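# Free extra length of the one taut clamped lead

## Task

Five leads run out from behind clamps, and one of them is taut; you cannot spot it by eye, only by handling the leads. Draw at least 3 cm more of the taut lead out from behind its clamp, with that extra length still out after the robot lets go. The clamp opens only while you keep the handle matching the lead (the handle with the same letter as the lead's port) raised. Raising any other handle breaks that handle's seal and must not happen. No plug may come out of its port at any instant. The result must hold without the robot supporting it. Finish by releasing everything and moving the grippers away.

## Robot and tools

ROBOT. Two arms, left_arm and right_arm, each with seven joints in this fixed order: waist, shoulder, upper arm roll, elbow, forearm roll, wrist pitch, wrist roll, plus a two-finger parallel gripper. On both arms the upper arm roll, forearm roll and wrist pitch have signs flipped relative to the URDF, in commands and in results alike. Stated ranges use URDF signs: waist, upper arm roll, forearm roll, wrist roll -69.115 to 69.115; shoulder -2.250 to 2.250; elbow -2.580 to 2.580; wrist pitch -2.100 to 2.100 rad. Real ends may be off by up to 0.013 rad.

FRAME. Gripper poses are reported in one scene frame shared by both arms: origin on the table surface midway between the arms, +z up, +x out over the table, left_arm on the +y side. The arm names do not mean image left or right. Printed hand positions are approximate, worse at long reach. The fingers point along the gripper's +z and close along its y. end_effector_position is the spot between the pads when shut; fingertips stick out about 19 mm past it when closed and 6 mm when fully open, and closing pushes the tips about 13 mm farther out, so keep that clearance above surfaces.

THE ROW. Every motion command is a single flat list of 18 numbers, each in [-1, 1], always covering both arms: left_arm's 7 joint values, then its gripper position and gripper speed, then the same 9 for right_arm. Joint values are offsets, not poses: 1.0 equals 0.9985 rad for the first four joints and 0.8765 rad for the last three. Gripper position is absolute: +1 is 85 mm open, 0 about 41 mm, the pads touch near -0.8, and -1 closes until blocked. Gripper speed -1, 0, +1 gives roughly 20, 85, 150 mm/s. Grip force (about 190 to 235 N per pad) is set by the arm. To leave a gripper unchanged, repeat its previous two numbers, since 0 is a real command.

execute_actions(actions): a list of actions; each action is a table of up to 15 rows, one row per 1/30 s step; if fewer than 15 rows, the last is held to fill 15 steps. Joint offsets in every row count from the angles at the start of that action (for the first action, from the last reported angles), not from the previous row. An empty list just returns the current state and images. An action is rejected for both arms if it would drive a joint more than 0.013 rad outward beyond its range; a malformed call, or a first action failing that check, rejects the whole call. A joint pushed into its real end stops there and the result may say "joint sent to its limit".

move(target, speed, blocking): target is one 18-number row; its joint offsets count from the "Joint positions" in the latest result showing them. All joints follow paths finishing together (so grippers travel on curves), lasting 0.5 to 10 s, with no collision avoidance. speed is in rad/s for the joint with farthest to go, 0.01 to 2, default 0.5. Gripper numbers are applied at the start. blocking=false returns after 0.5 s while motion continues; then use wait or stop before sending more motion. The result adds a "move:" line: ending (done, off_target, moving, held, fault), limits=held or limits=none, and each arm's joint farthest from target. To keep pressing as hard as before, command the offset from Joint positions to Joint targets.

wait(seconds): 0 to 10 s with arms holding their last command; returns early if a running move ends. stop(): brakes a running move; fast arms need room. zoom_image(camera, region): enlarges part of one camera's latest image; region is [x0, y0, x1, y1] pixels from the top-left, at most 504 by 504. Cameras: cam_high, cam_low, cam_left_wrist, cam_right_wrist, all 672x504. finished_scene(scene): ends the scene given by number once the goal is met and stable; irreversible.

MOTION LIMITS. Each step, a joint's target stays within 0.304 rad (first four joints) or 0.266 rad (last three) of its measured angle, and targets are scaled back if they would put a gripper over 70 mm from where it is. Large offsets may therefore need several actions; re-send the remainder. The "Joint targets" line shows what joints are currently driven toward.

RESULTS. Each result gives the state line (per arm, position in metres and quaternion wxyz), Joint positions (rad) and Joint velocities (rad/s) per arm, and position_measured_pct, roughly 50 minus 50 times the finger position (0 = fully open). Stopping below about 90 means something is held or blocking; about 90 or more means the pads met on nothing or something very thin. "joint command not followed" means a clearance check altered or blocked joint targets. Fingers that have stopped stay until the position number changes by 0.01 or more, but re-close on their own if the object slips or is lost.

AVOID. Pulling any plug out, even briefly; raising any handle but the matching one; knocking anything off the table; dropping, slamming or shoving hard; arms touching or pressing each other. Contact torque at a joint's load limit (49.1 N m for waist, shoulder, upper arm roll, elbow; 30.9 N m for the wrist joints, held weight included) stops that arm for 10 s. Holding loads heats motors: a MOTOR HOT warning from 60 °C, and at 75 °C an OVER-TEMPERATURE FAULT lets that arm sag. Loose objects may occasionally be nudged by outside pushes. Finish with grippers open and withdrawn.

Each tool is called after "Call:" as name(argument=value, ...) on one line, values as JSON.

## Session

Call:
execute_actions(actions=[])

Scene clock: 0.00 s.
left_arm: end_effector_position=(+0.4942, +0.3282, +0.3431) position_measured_pct=0.0 end_effector_quat_wxyz=(+0.088, +0.740, -0.649, -0.151) | right_arm: end_effector_position=(+0.5036, -0.3985, +0.2006) position_measured_pct=0.0 end_effector_quat_wxyz=(+0.002, +0.051, +0.999, +0.001)
Joint names: [waist, shoulder, upper arm roll, elbow, forearm roll, wrist pitch, wrist roll]
Joint positions: left_arm=[ 0.107  0.795  0.352  0.613 -0.098 -2.08   3.013] | right_arm=[-0.054  0.432  0.003  1.654 -0.    -1.051  1.516]
Joint velocities: left_arm=[-0.     0.     0.001 -0.001  0.001 -0.    -0.   ] | right_arm=[ 0.  0.  0. -0.  0.  0. -0.]
Motor temperatures (°C, as the motors report them): left_arm=[31 28 26 29 28 38 41] | right_arm=[28 29 25 26 35 37 31]
Joint targets: left_arm=[0.107 0.795 0.352 0.613 -0.098 -2.080 3.013] | right_arm=[-0.054 0.432 0.003 1.654 -0.000 -1.051 1.516]

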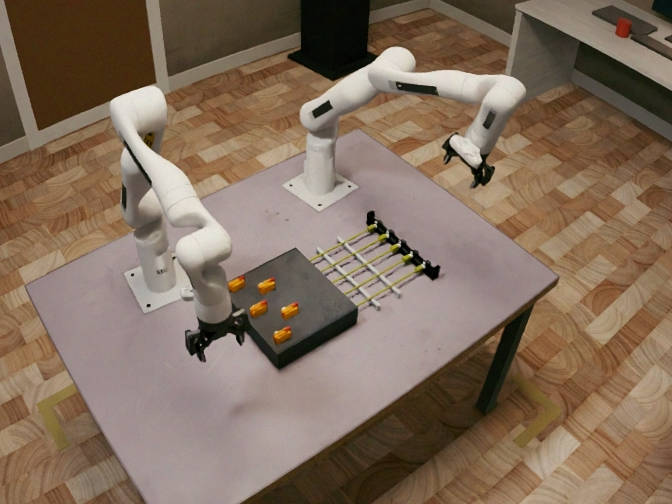

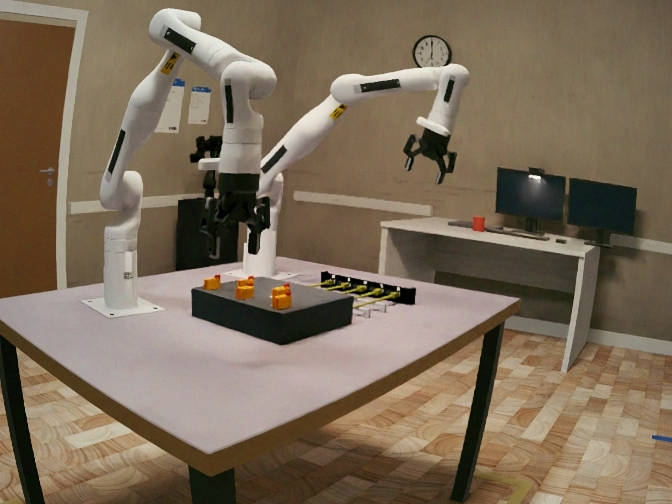

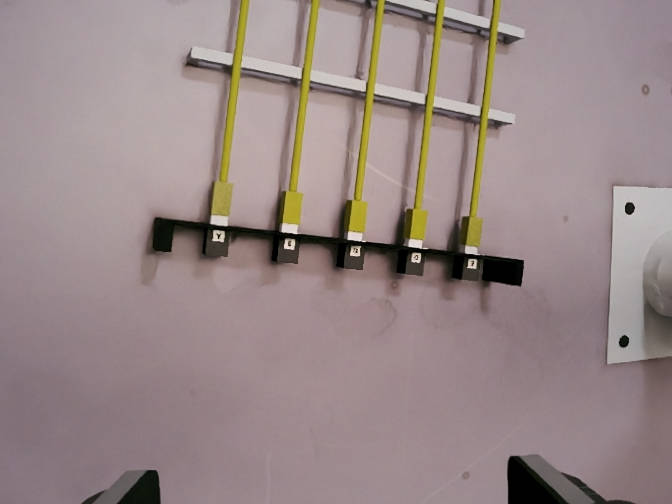

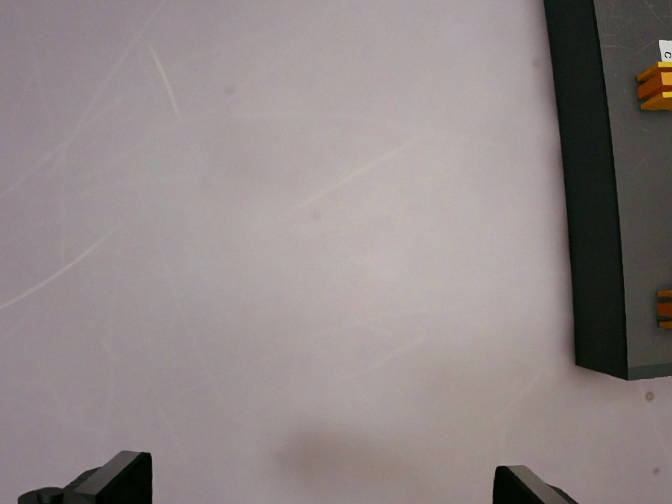

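Call:
move(target=[0.308,-0.245,-0.351,0.838,0.108,1,0.495,-0.35,0,-0.414,-0.042,0,0.074,0,0.03,1,0,0], speed=0.8)

Call:
move(target=[0,0.195,0,0.122,0,0.432,0,-0.35,0,0,0,0,0,0,0,0.44,0,0], speed=0.6)

Scene clock: 9.03 s.
left_arm: end_effector_position=(+0.4502, +0.0974, +0.2020) position_measured_pct=67.5 end_effector_quat_wxyz=(-0.016, -0.708, +0.706, +0.027) | right_arm: end_effector_position=(+0.4629, -0.2224, +0.1990) position_measured_pct=49.6 end_effector_quat_wxyz=(-0.001, -0.559, +0.829, +0.001)
Joint names: [waist, shoulder, upper arm roll, elbow, forearm roll, wrist pitch, wrist roll]
Joint positions: left_arm=[ 0.414  0.55   0.001  1.45  -0.004 -1.204  3.447] | right_arm=[-0.467  0.39   0.003  1.728 -0.    -1.025  2.393]
Joint velocities: left_arm=[ 0.001 -0.002 -0.    -0.     0.    -0.    -0.   ] | right_arm=[-0.002 -0.    -0.     0.    -0.     0.    -0.   ]
Motor temperatures (°C, as the motors report them): left_arm=[31 28 26 29 28 38 41] | right_arm=[28 29 25 26 35 37 31]
Joint targets: left_arm=[0.414 0.550 0.001 1.450 -0.004 -1.204 3.447] | right_arm=[-0.467 0.390 0.003 1.728 -0.000 -1.025 2.393]
move: done; limits=none; left_arm: farthest joint: the waist, 0.001 radians from its target (0.308 radians at the start); right_arm: farthest joint: the waist, 0.000 radians from its target (0.413 radians at the start)

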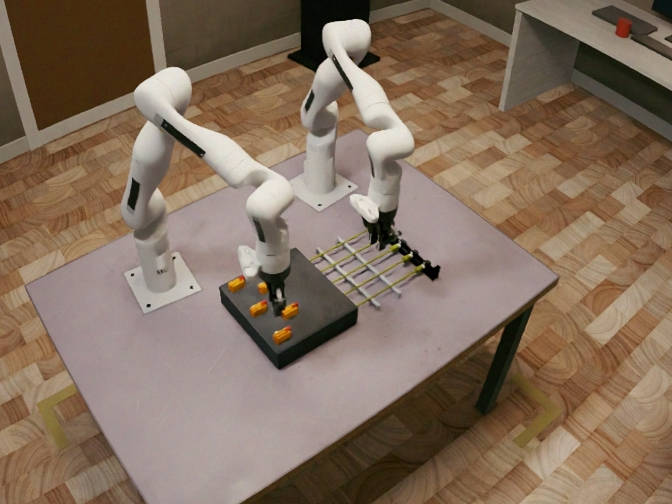

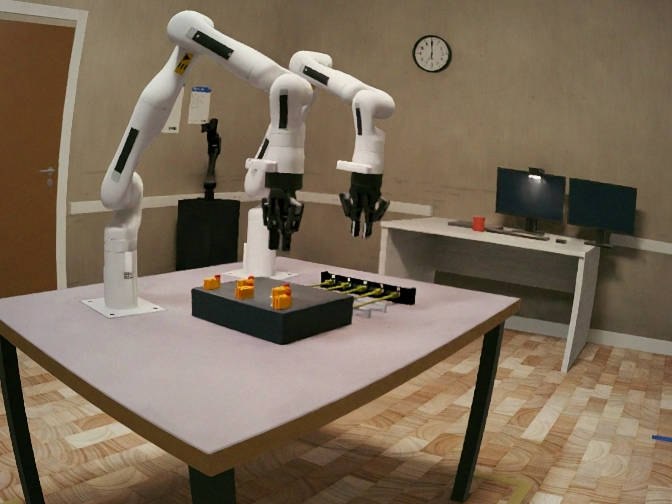

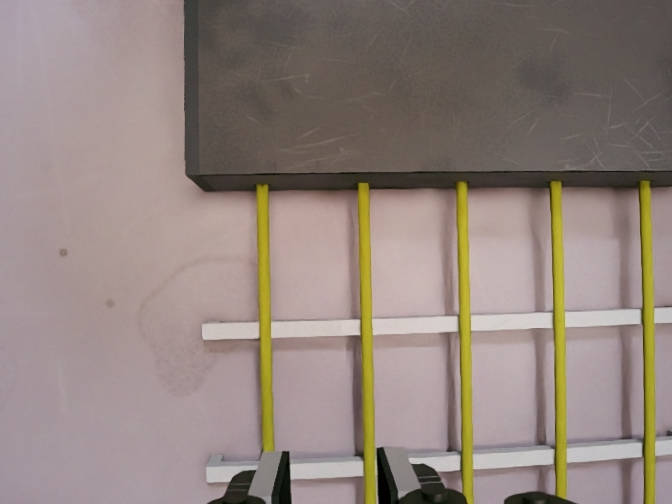

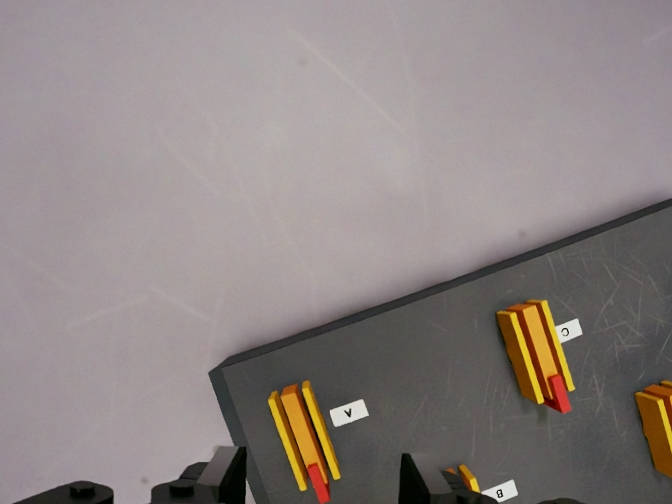

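Scene clock: 10.10 s.
left_arm: end_effector_position=(+0.4786, +0.0888, +0.0697) position_measured_pct=67.5 end_effector_quat_wxyz=(-0.001, -0.709, +0.706, -0.001) | right_arm: end_effector_position=(+0.4629, -0.2224, +0.1990) position_measured_pct=49.6 end_effector_quat_wxyz=(+0.001, +0.708, -0.706, -0.001)
Joint names: [waist, shoulder, upper arm roll, elbow, forearm roll, wrist pitch, wrist roll]
Joint positions: left_arm=[ 0.414  0.745  0.001  1.572 -0.004 -0.825  3.447] | right_arm=[-0.467  0.39   0.003  1.728 -0.    -1.025  2.779]
Joint velocities: left_arm=[ 0.     0.004  0.001 -0.002 -0.    -0.    -0.   ] | right_arm=[ 0.    -0.     0.    -0.     0.     0.     0.001]
Motor temperatures (°C, as the motors report them): left_arm=[31 28 26 29 28 38 41] | right_arm=[28 29 25 26 35 37 31]
Joint targets: left_arm=[0.414 0.745 0.001 1.572 -0.004 -0.825 3.447] | right_arm=[-0.467 0.390 0.003 1.728 -0.000 -1.025 2.779]
move: done; limits=none; left_arm: farthest joint: the waist, 0.000 radians from its target (0.000 radians at the start); right_arm: farthest joint: the waist, 0.000 radians from its target (0.000 radians at the start)

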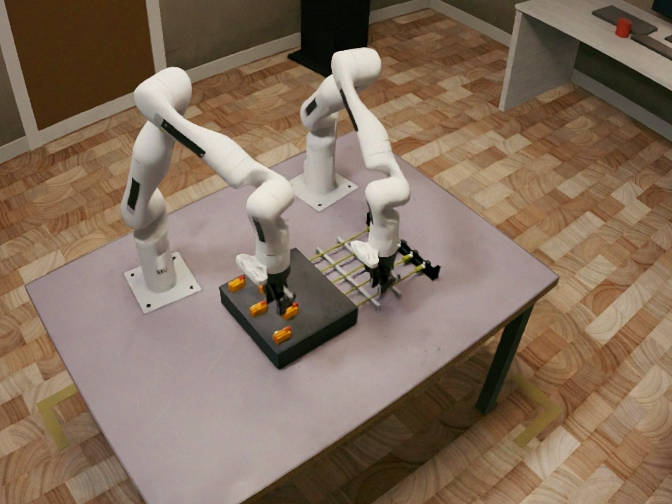

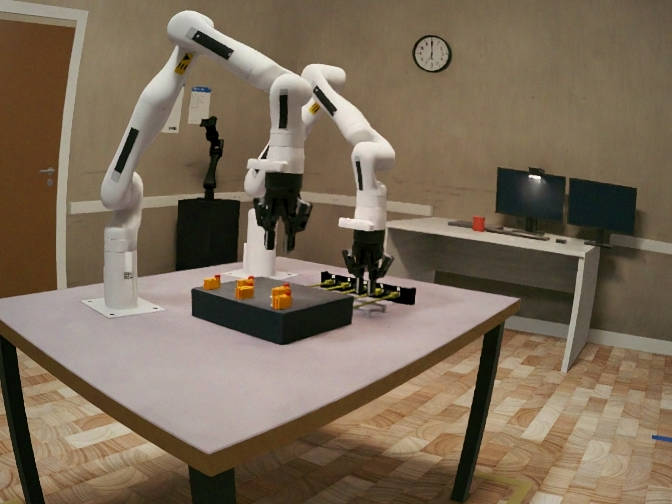

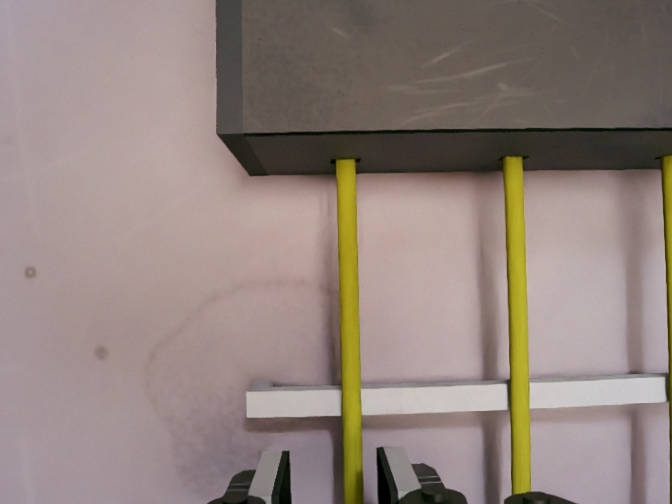

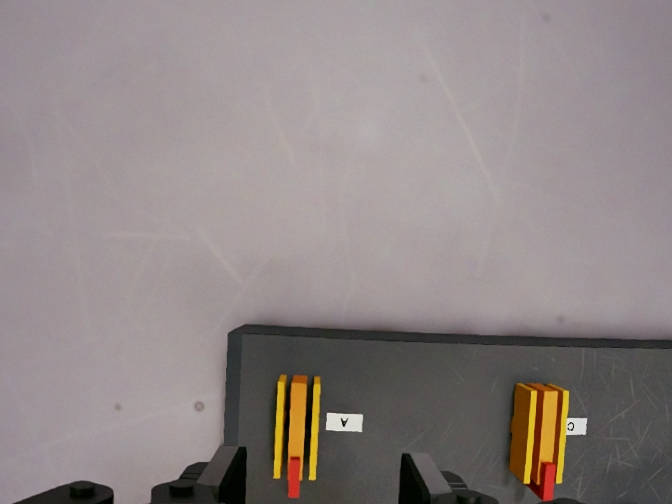

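Call:
execute_actions(actions=[[[-0.021,-0.0115,0,0.047,0,0.041,-0.026,-0.35,0,0,0,0,0,0,0,0,0,0]],[[0,0.026,0,0.009,0,0.04,0,-0.35,0,0,0,0,0,0,0,0,0,0]],[[0,0.026,0,0.009,0,0.04,0,-0.35,0,0,0,0,0,0,0,0,0,0]],[[0,0,0,0,0,0,0,-0.76,-0.3,0,0,0,0,0,0,0,0,0]]])

Call:
move(target=[-0.015,-0.004,0,0.0095,0,0.006,-0.017,-0.76,-0.3,0,0,0,0,0,0,0,0,0], speed=0.03)

Scene clock: 23.70 s.
left_arm: end_effector_position=(+0.4716, +0.1021, +0.0349) position_measured_pct=85.7 end_effector_quat_wxyz=(-0.000, -0.708, +0.706, -0.001) | right_arm: end_effector_position=(+0.4629, -0.2224, +0.1990) position_measured_pct=49.6 end_effector_quat_wxyz=(+0.001, +0.708, -0.706, -0.001)
Joint names: [waist, shoulder, upper arm roll, elbow, forearm roll, wrist pitch, wrist roll]
Joint positions: left_arm=[ 0.393  0.785  0.001  1.636 -0.004 -0.719  3.425] | right_arm=[-0.467  0.39   0.003  1.728 -0.    -1.025  2.779]
Joint velocities: left_arm=[ 0.    -0.     0.001 -0.001  0.001  0.    -0.   ] | right_arm=[ 0.    -0.     0.     0.001  0.    -0.    -0.001]
Motor temperatures (°C, as the motors report them): left_arm=[31 28 26 29 28 38 41] | right_arm=[28 29 25 26 35 37 31]
Joint targets: left_arm=[0.393 0.785 0.001 1.637 -0.004 -0.719 3.425] | right_arm=[-0.467 0.390 0.003 1.728 -0.000 -1.025 2.779]

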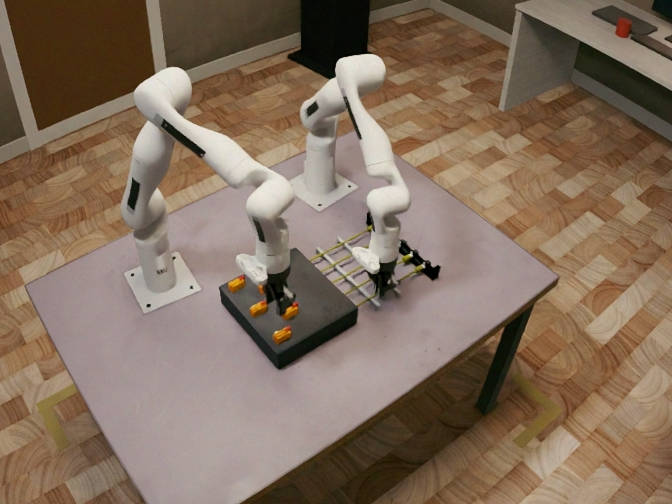

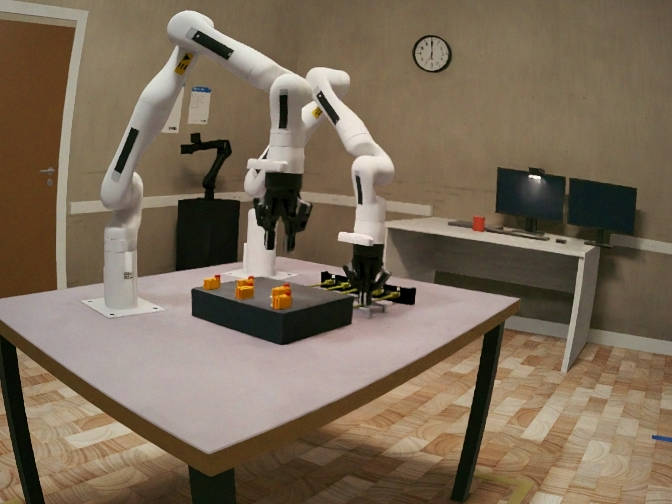

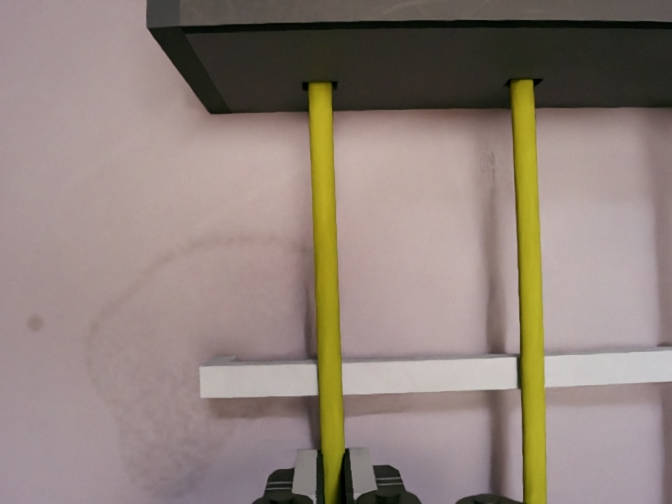

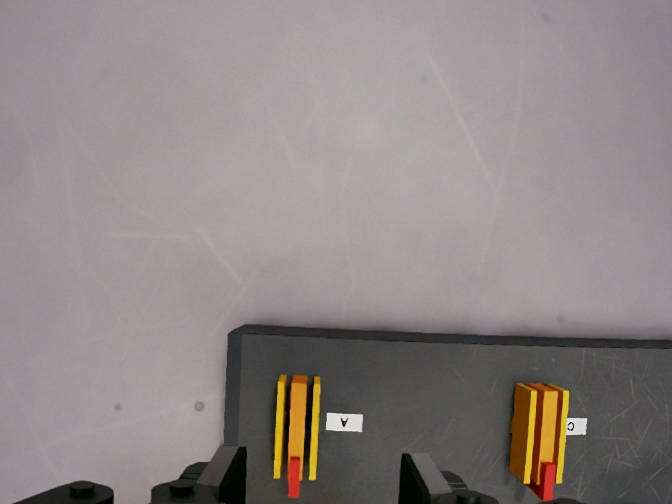

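Scene clock: 24.43 s.
left_arm: end_effector_position=(+0.4713, +0.1067, +0.0353) position_measured_pct=85.7 end_effector_quat_wxyz=(-0.001, -0.707, +0.707, -0.002) | right_arm: end_effector_position=(+0.4629, -0.2224, +0.1990) position_measured_pct=49.6 end_effector_quat_wxyz=(+0.001, +0.708, -0.706, -0.001)
Joint names: [waist, shoulder, upper arm roll, elbow, forearm roll, wrist pitch, wrist roll]
Joint positions: left_arm=[ 0.381  0.781 -0.002  1.645 -0.005 -0.713  3.41 ] | right_arm=[-0.467  0.39   0.003  1.728 -0.    -1.025  2.779]
Joint velocities: left_arm=[-0.002 -0.001 -0.     0.001  0.     0.     0.   ] | right_arm=[ 0.    -0.    -0.    -0.001  0.     0.     0.001]
Motor temperatures (°C, as the motors report them): left_arm=[31 28 26 29 28 38 41] | right_arm=[28 29 25 26 35 37 31]
Joint targets: left_arm=[0.378 0.781 0.001 1.646 -0.004 -0.714 3.410] | right_arm=[-0.467 0.390 0.003 1.728 -0.000 -1.025 2.779]
move: done; limits=none; left_arm: farthest joint: the waist, 0.003 radians from its target (0.015 radians at the start); right_arm: farthest joint: the waist, 0.000 radians from its target (0.000 radians at the start)

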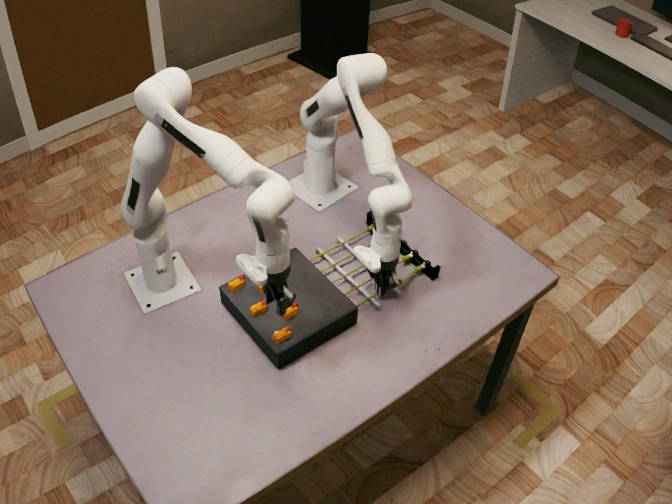

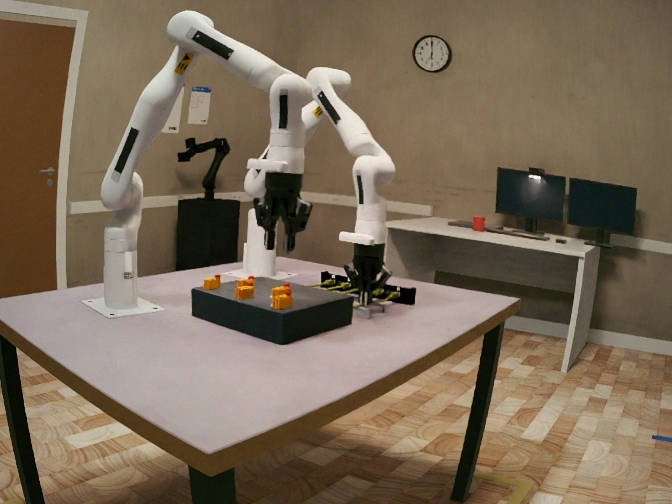

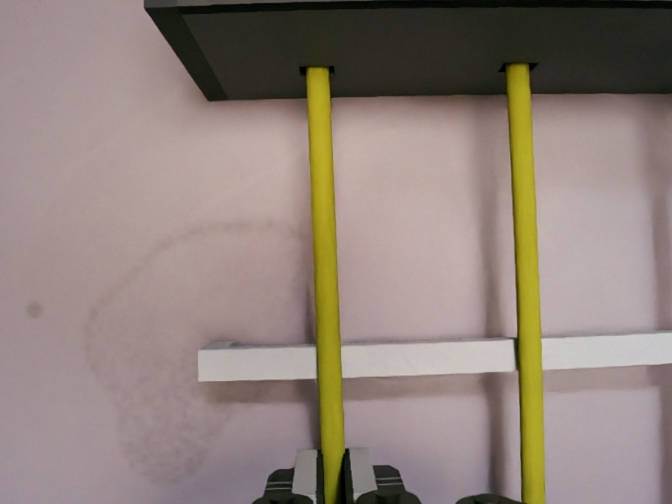

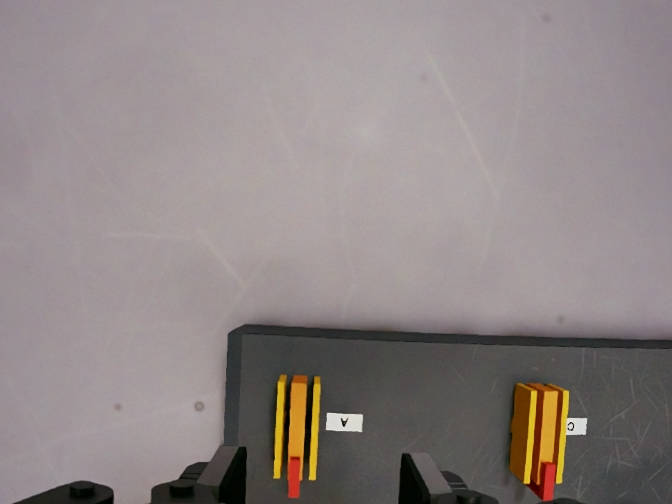

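Call:
execute_actions(actions=[[[-0.003,0,0.003,0.001,0.001,0,0,-0.45,0,0,0,0,0,0,0,0,0,0]],[[0,-0.052,0,-0.017,0,-0.079,0,-0.45,0,0,0,0,0,0,0,0,0,0]],[[0.0233,-0.0375,0,0.085,0,0.054,0.0255,-0.45,0,0,0,0,0,0,0,0,0,0]],[[0.0233,-0.0375,0,0.085,0,0.054,0.0255,-0.45,0,0,0,0,0,0,0,0,0,0]]])

Scene clock: 30.27 s.
left_arm: end_effector_position=(+0.4194, +0.1026, +0.0642) position_measured_pct=72.6 end_effector_quat_wxyz=(-0.001, -0.708, +0.706, -0.001) | right_arm: end_effector_position=(+0.4629, -0.2224, +0.1990) position_measured_pct=49.6 end_effector_quat_wxyz=(+0.001, +0.708, -0.706, -0.001)
Joint names: [waist, shoulder, upper arm roll, elbow, forearm roll, wrist pitch, wrist roll]
Joint positions: left_arm=[ 0.424  0.655  0.001  1.799 -0.005 -0.687  3.454] | right_arm=[-0.467  0.39   0.003  1.728 -0.    -1.025  2.779]
Joint velocities: left_arm=[ 0.002 -0.004  0.     0.     0.003  0.001 -0.   ] | right_arm=[ 0.    -0.     0.     0.001  0.     0.    -0.   ]
Motor temperatures (°C, as the motors report them): left_arm=[31 28 26 29 28 38 41] | right_arm=[28 29 25 26 35 37 31]
Joint targets: left_arm=[0.424 0.655 0.001 1.799 -0.005 -0.687 3.454] | right_arm=[-0.467 0.390 0.003 1.728 -0.000 -1.025 2.779]

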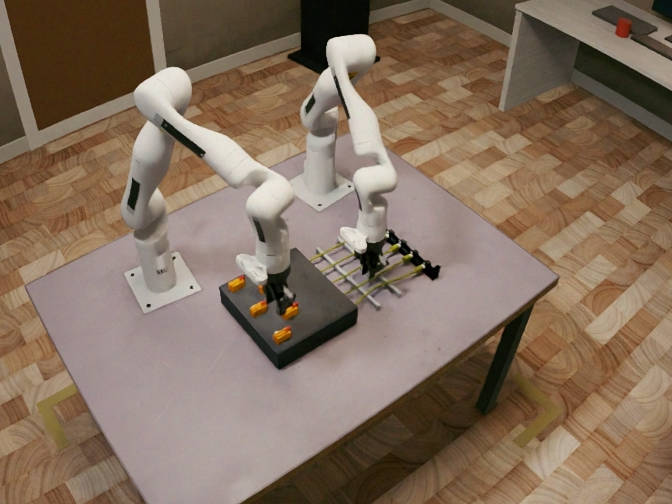

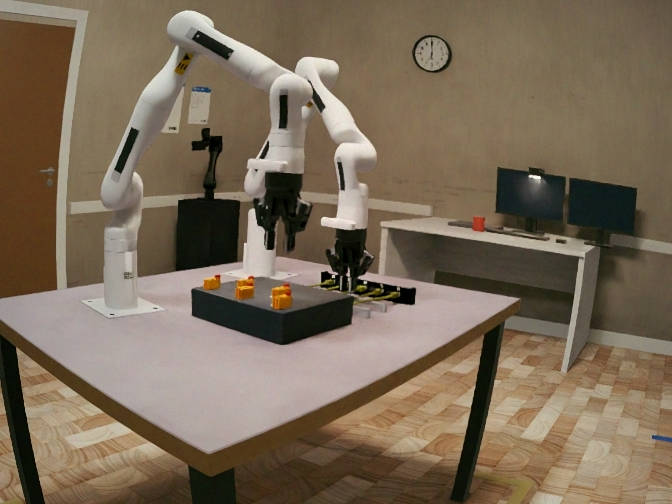

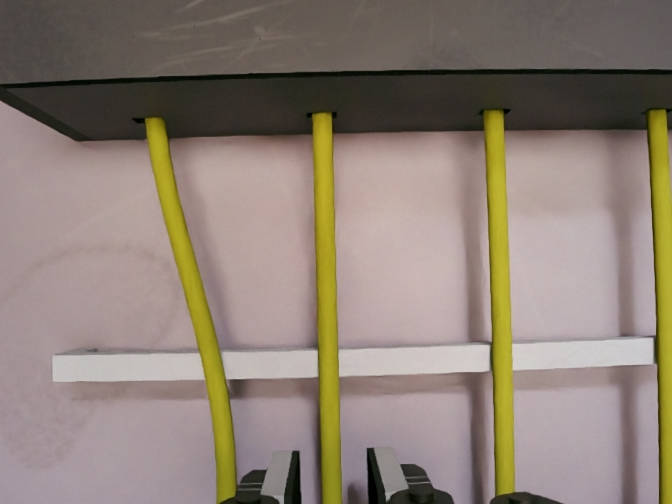

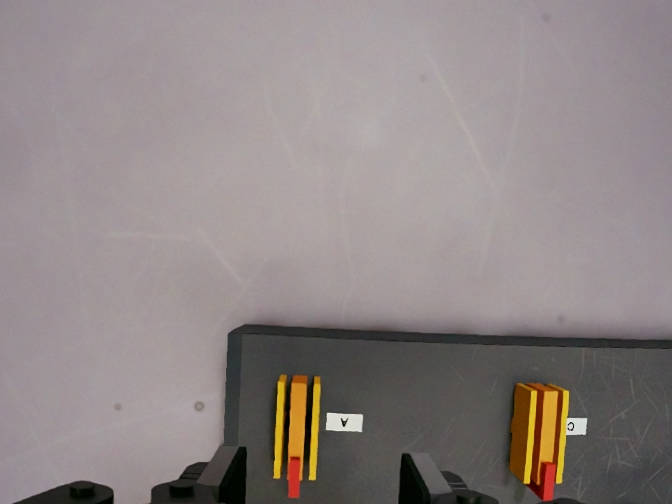

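Call:
execute_actions(actions=[[[0,0.029,0,0.009,0,0.043,0,-0.45,0,0,0,0,0,0,0,0,0,0]],[[0,0.029,0,0.009,0,0.043,0,-0.45,0,0,0,0,0,0,0,0,0,0]],[[0,0,0,0,0,0,0,-0.76,-0.3,0,0,0,0,0,0,0,0,0]],[[-0.017,-0.004,0,0.01,0,0.007,-0.019,-0.76,-0.3,0,0,0,0,0,0,0,0,0]]])

Scene clock: 37.73 s.
left_arm: end_effector_position=(+0.4194, +0.1043, +0.0354) position_measured_pct=85.7 end_effector_quat_wxyz=(-0.002, -0.706, +0.709, -0.004) | right_arm: end_effector_position=(+0.4629, -0.2224, +0.1990) position_measured_pct=49.6 end_effector_quat_wxyz=(+0.001, +0.708, -0.706, -0.001)
Joint names: [waist, shoulder, upper arm roll, elbow, forearm roll, wrist pitch, wrist roll]
Joint positions: left_arm=[ 0.413  0.708 -0.005  1.825 -0.008 -0.604  3.438] | right_arm=[-0.467  0.39   0.003  1.728 -0.    -1.025  2.779]
Joint velocities: left_arm=[-0.     0.001 -0.001 -0.    -0.    -0.     0.   ] | right_arm=[ 0.     0.    -0.    -0.001 -0.    -0.     0.   ]
Motor temperatures (°C, as the motors report them): left_arm=[31 29 26 29 28 38 41] | right_arm=[28 29 25 26 35 37 31]
Joint targets: left_arm=[0.407 0.709 0.001 1.827 -0.005 -0.606 3.438] | right_arm=[-0.467 0.390 0.003 1.728 -0.000 -1.025 2.779]

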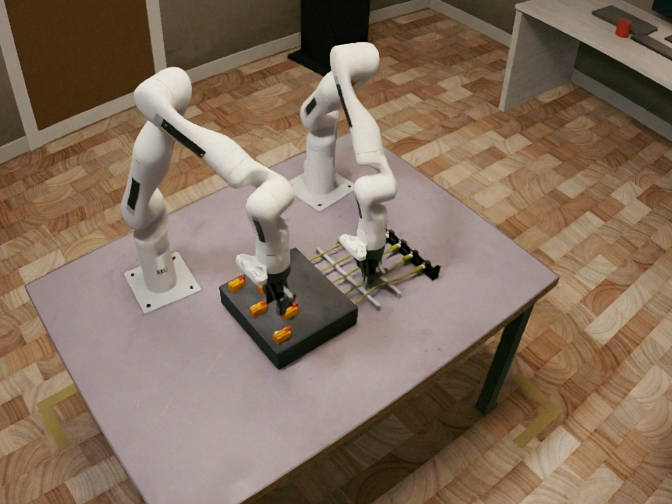

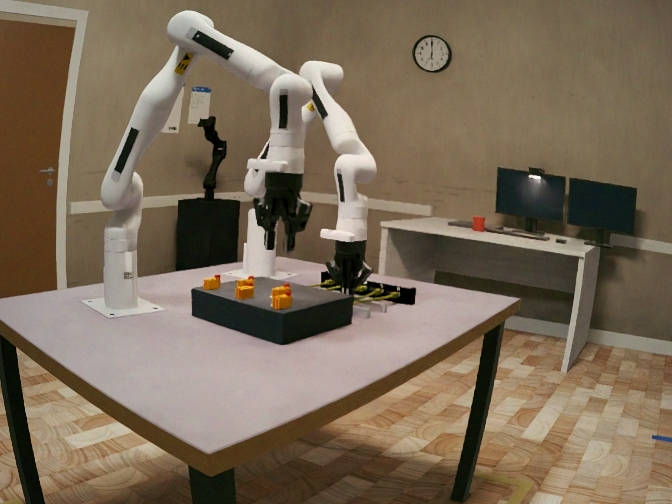

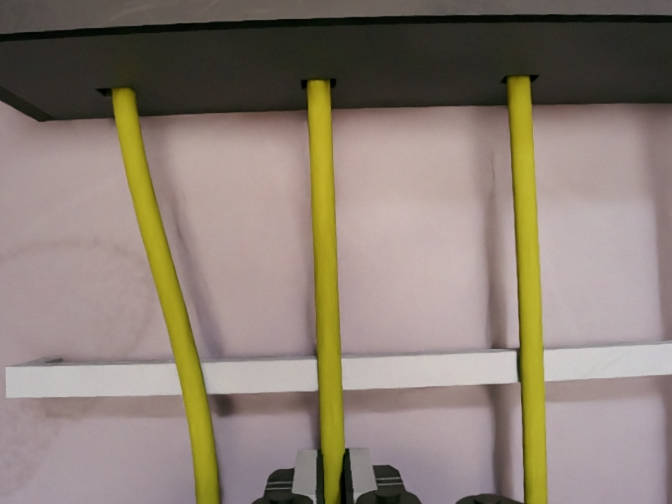

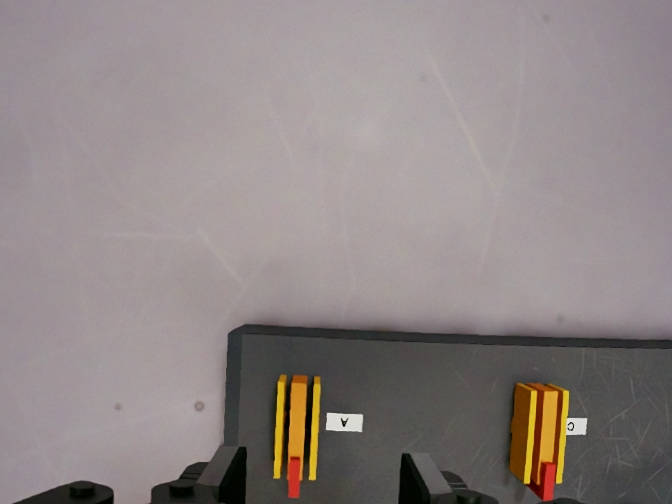

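Call:
move(target=[0,0,0,0,0,0,0,-0.8,-0.5,-0.205,0.087,0,0.132,0,0.251,-0.228,0,0])

Scene clock: 46.47 s.
left_arm: end_effector_position=(+0.4193, +0.1030, +0.0356) position_measured_pct=86.5 end_effector_quat_wxyz=(-0.002, -0.705, +0.709, -0.005) | right_arm: end_effector_position=(+0.4210, -0.1466, +0.1293) position_measured_pct=49.6 end_effector_quat_wxyz=(+0.000, +0.710, -0.705, -0.001)
Joint names: [waist, shoulder, upper arm roll, elbow, forearm roll, wrist pitch, wrist roll]
Joint positions: left_arm=[ 0.414  0.708 -0.006  1.824 -0.009 -0.603  3.438] | right_arm=[-0.672  0.477  0.003  1.86  -0.    -0.805  2.579]
Joint velocities: left_arm=[ 0.    -0.001  0.001  0.002 -0.001  0.     0.   ] | right_arm=[-0.002  0.001 -0.     0.    -0.    -0.    -0.001]
Motor temperatures (°C, as the motors report them): left_arm=[31 29 26 29 28 38 41] | right_arm=[28 29 25 26 35 37 31]
Joint targets: left_arm=[0.413 0.708 -0.005 1.825 -0.008 -0.604 3.438] | right_arm=[-0.672 0.477 0.003 1.860 -0.000 -0.805 2.579]
move: done; limits=none; left_arm: farthest joint: the waist, 0.001 radians from its target (0.000 radians at the start); right_arm: farthest joint: the waist, 0.000 radians from its target (0.205 radians at the start)

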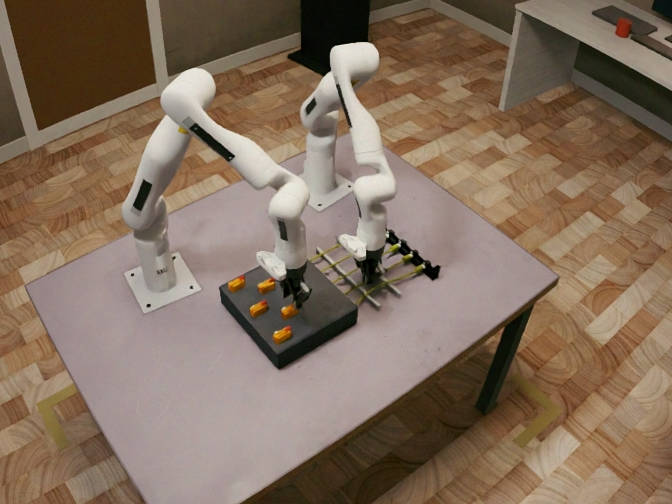

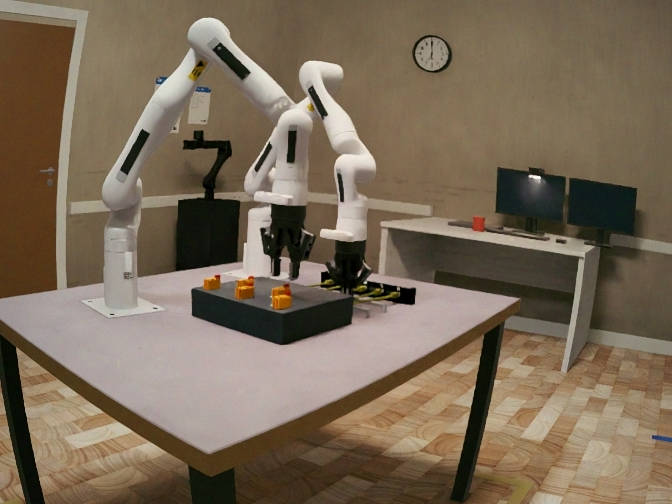

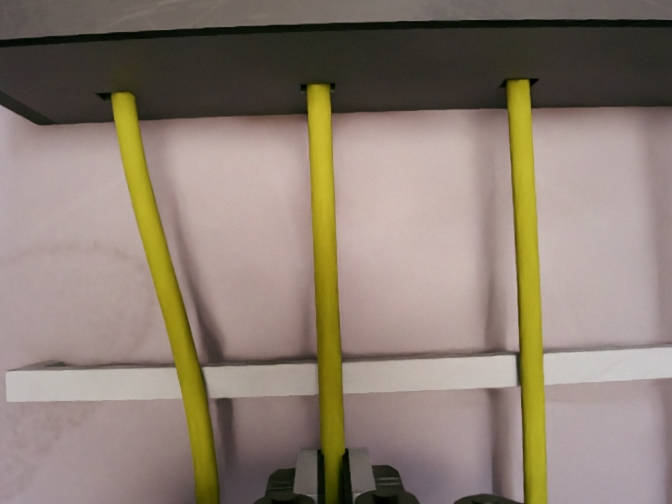

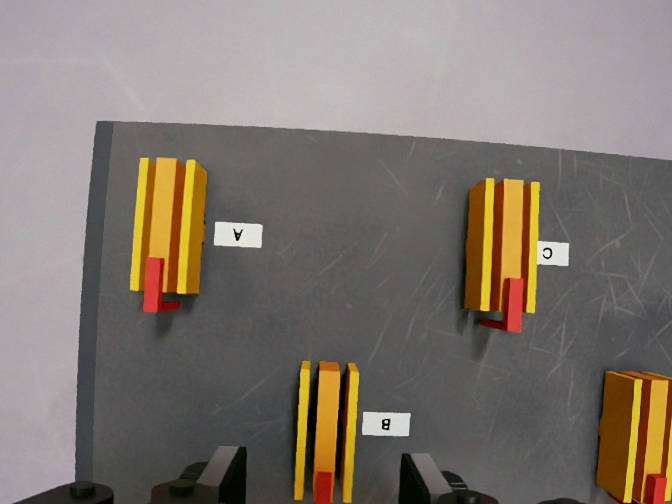

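Call:
execute_actions(actions=[[[0,0,0,0,0,0,0,-0.8,-0.5,0,0.034,0,0.023,0,0.065,0,0,0]],[[0,0,0,0,0,0,0,-0.8,-0.5,0,0.034,0,0.023,0,0.065,0,0,0]],[[0,0,0,0,0,0,0,-0.8,-0.5,0,0,0,0,0,0,0,-0.7,-0.3]],[[0,0,0,0,0,0,0,-0.8,-0.5,0,0,0,0,0,0,0,-0.7,-0.3]],[[0,0,0,0,0,0,0,-0.8,-0.5,0,-0.02,0,-0.01,0,-0.034,0,-0.7,-0.3]],[[0,0,0,0,0,0,0,-0.8,-0.5,0,-0.022,0,-0.003,0,-0.018,0,-0.7,-0.3]]])

Call:
execute_actions(actions=[[[-0.02,-0.009,0.004,0.01,0.003,0.001,-0.016,-0.8,-0.5,0,-0.02,0,0,0,-0.014,0,-0.7,-0.3]],[[-0.029,-0.014,0.005,0.016,0.004,0.003,-0.028,-0.8,-0.5,0,-0.02,0,0,0,-0.014,0,-0.7,-0.3]]])

Scene clock: 59.37 s.
left_arm: end_effector_position=(+0.4193, +0.1028, +0.0355) position_measured_pct=86.5 end_effector_quat_wxyz=(-0.003, -0.705, +0.709, -0.005) | right_arm: end_effector_position=(+0.4202, -0.1472, +0.1011) position_measured_pct=80.6 end_effector_quat_wxyz=(+0.001, +0.708, -0.706, -0.001)
Joint names: [waist, shoulder, upper arm roll, elbow, forearm roll, wrist pitch, wrist roll]
Joint positions: left_arm=[ 0.414  0.708 -0.006  1.824 -0.009 -0.603  3.438] | right_arm=[-0.671  0.527  0.003  1.893  0.002 -0.723  2.576]
Joint velocities: left_arm=[-0.     0.001  0.001 -0.001 -0.     0.001 -0.   ] | right_arm=[-0.     0.     0.     0.001 -0.     0.    -0.001]
Motor temperatures (°C, as the motors report them): left_arm=[31 29 26 29 28 38 41] | right_arm=[28 29 25 26 35 37 31]
Joint targets: left_arm=[0.414 0.708 -0.006 1.824 -0.009 -0.603 3.438] | right_arm=[-0.671 0.507 0.003 1.892 0.001 -0.734 2.577]

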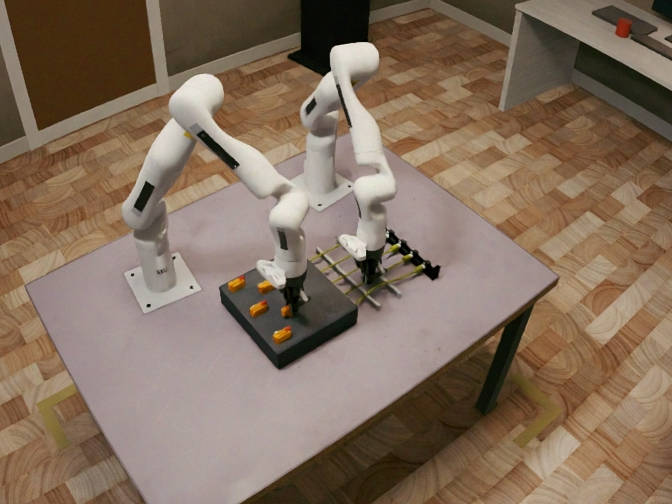

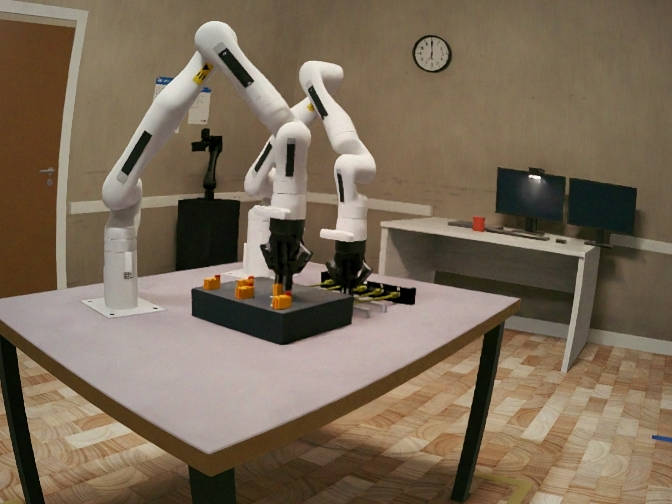

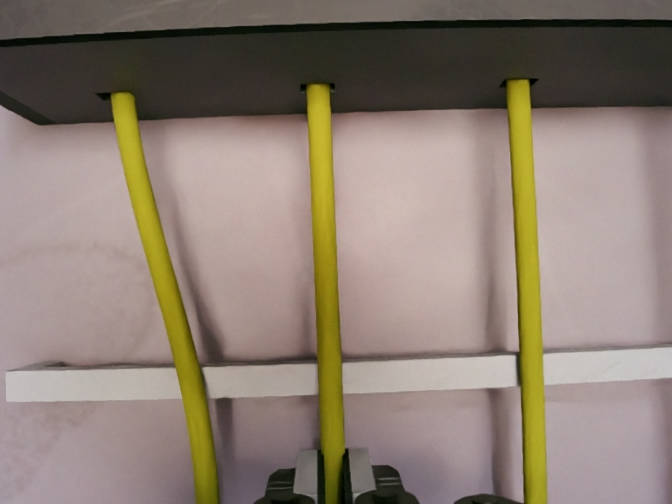

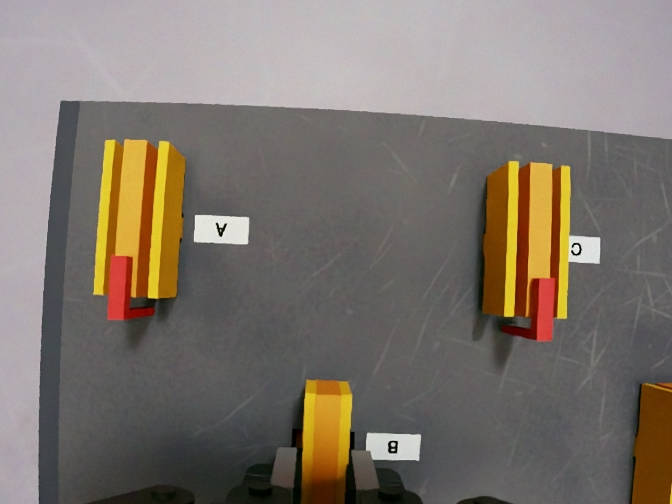

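Scene clock: 60.37 s.
left_arm: end_effector_position=(+0.4214, +0.1216, +0.0431) position_measured_pct=86.5 end_effector_quat_wxyz=(+0.000, -0.705, +0.709, -0.009) | right_arm: end_effector_position=(+0.4202, -0.1473, +0.1011) position_measured_pct=80.6 end_effector_quat_wxyz=(+0.001, +0.707, -0.707, -0.001)
Joint names: [waist, shoulder, upper arm roll, elbow, forearm roll, wrist pitch, wrist roll]
Joint positions: left_arm=[ 0.373  0.682 -0.006  1.846 -0.008 -0.597  3.399] | right_arm=[-0.671  0.527  0.003  1.893  0.002 -0.723  2.575]
Joint velocities: left_arm=[-0.002 -0.    -0.001  0.002 -0.     0.     0.002] | right_arm=[ 0. -0. -0. -0.  0. -0.  0.]
Motor temperatures (°C, as the motors report them): left_arm=[31 29 26 29 28 38 41] | right_arm=[28 29 25 26 35 37 31]
Joint targets: left_arm=[0.369 0.684 -0.001 1.848 -0.005 -0.598 3.399] | right_arm=[-0.671 0.507 0.003 1.893 0.002 -0.736 2.576]

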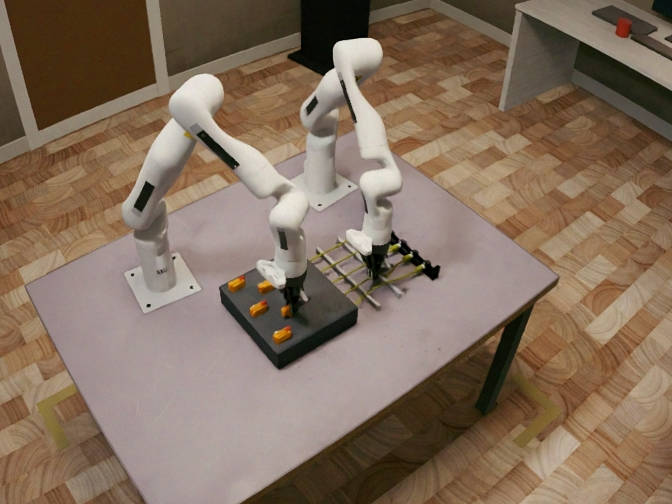

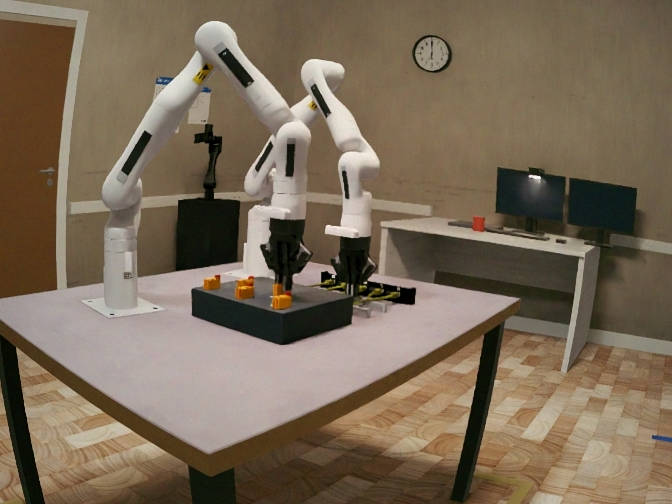

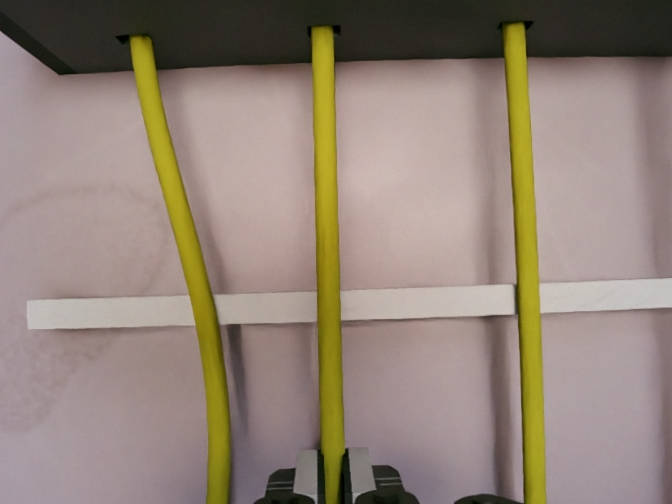

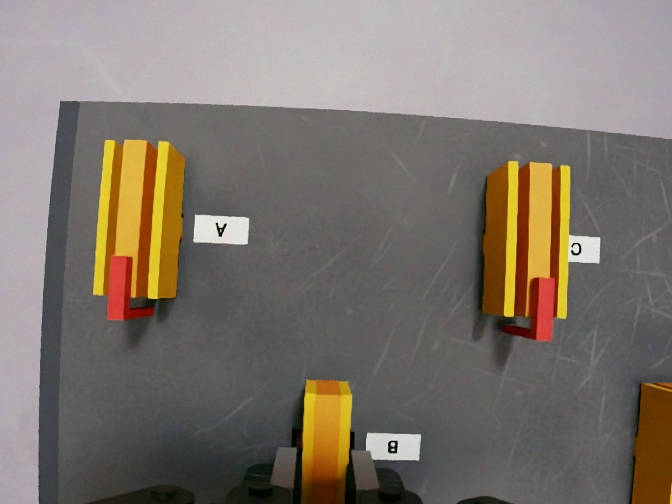

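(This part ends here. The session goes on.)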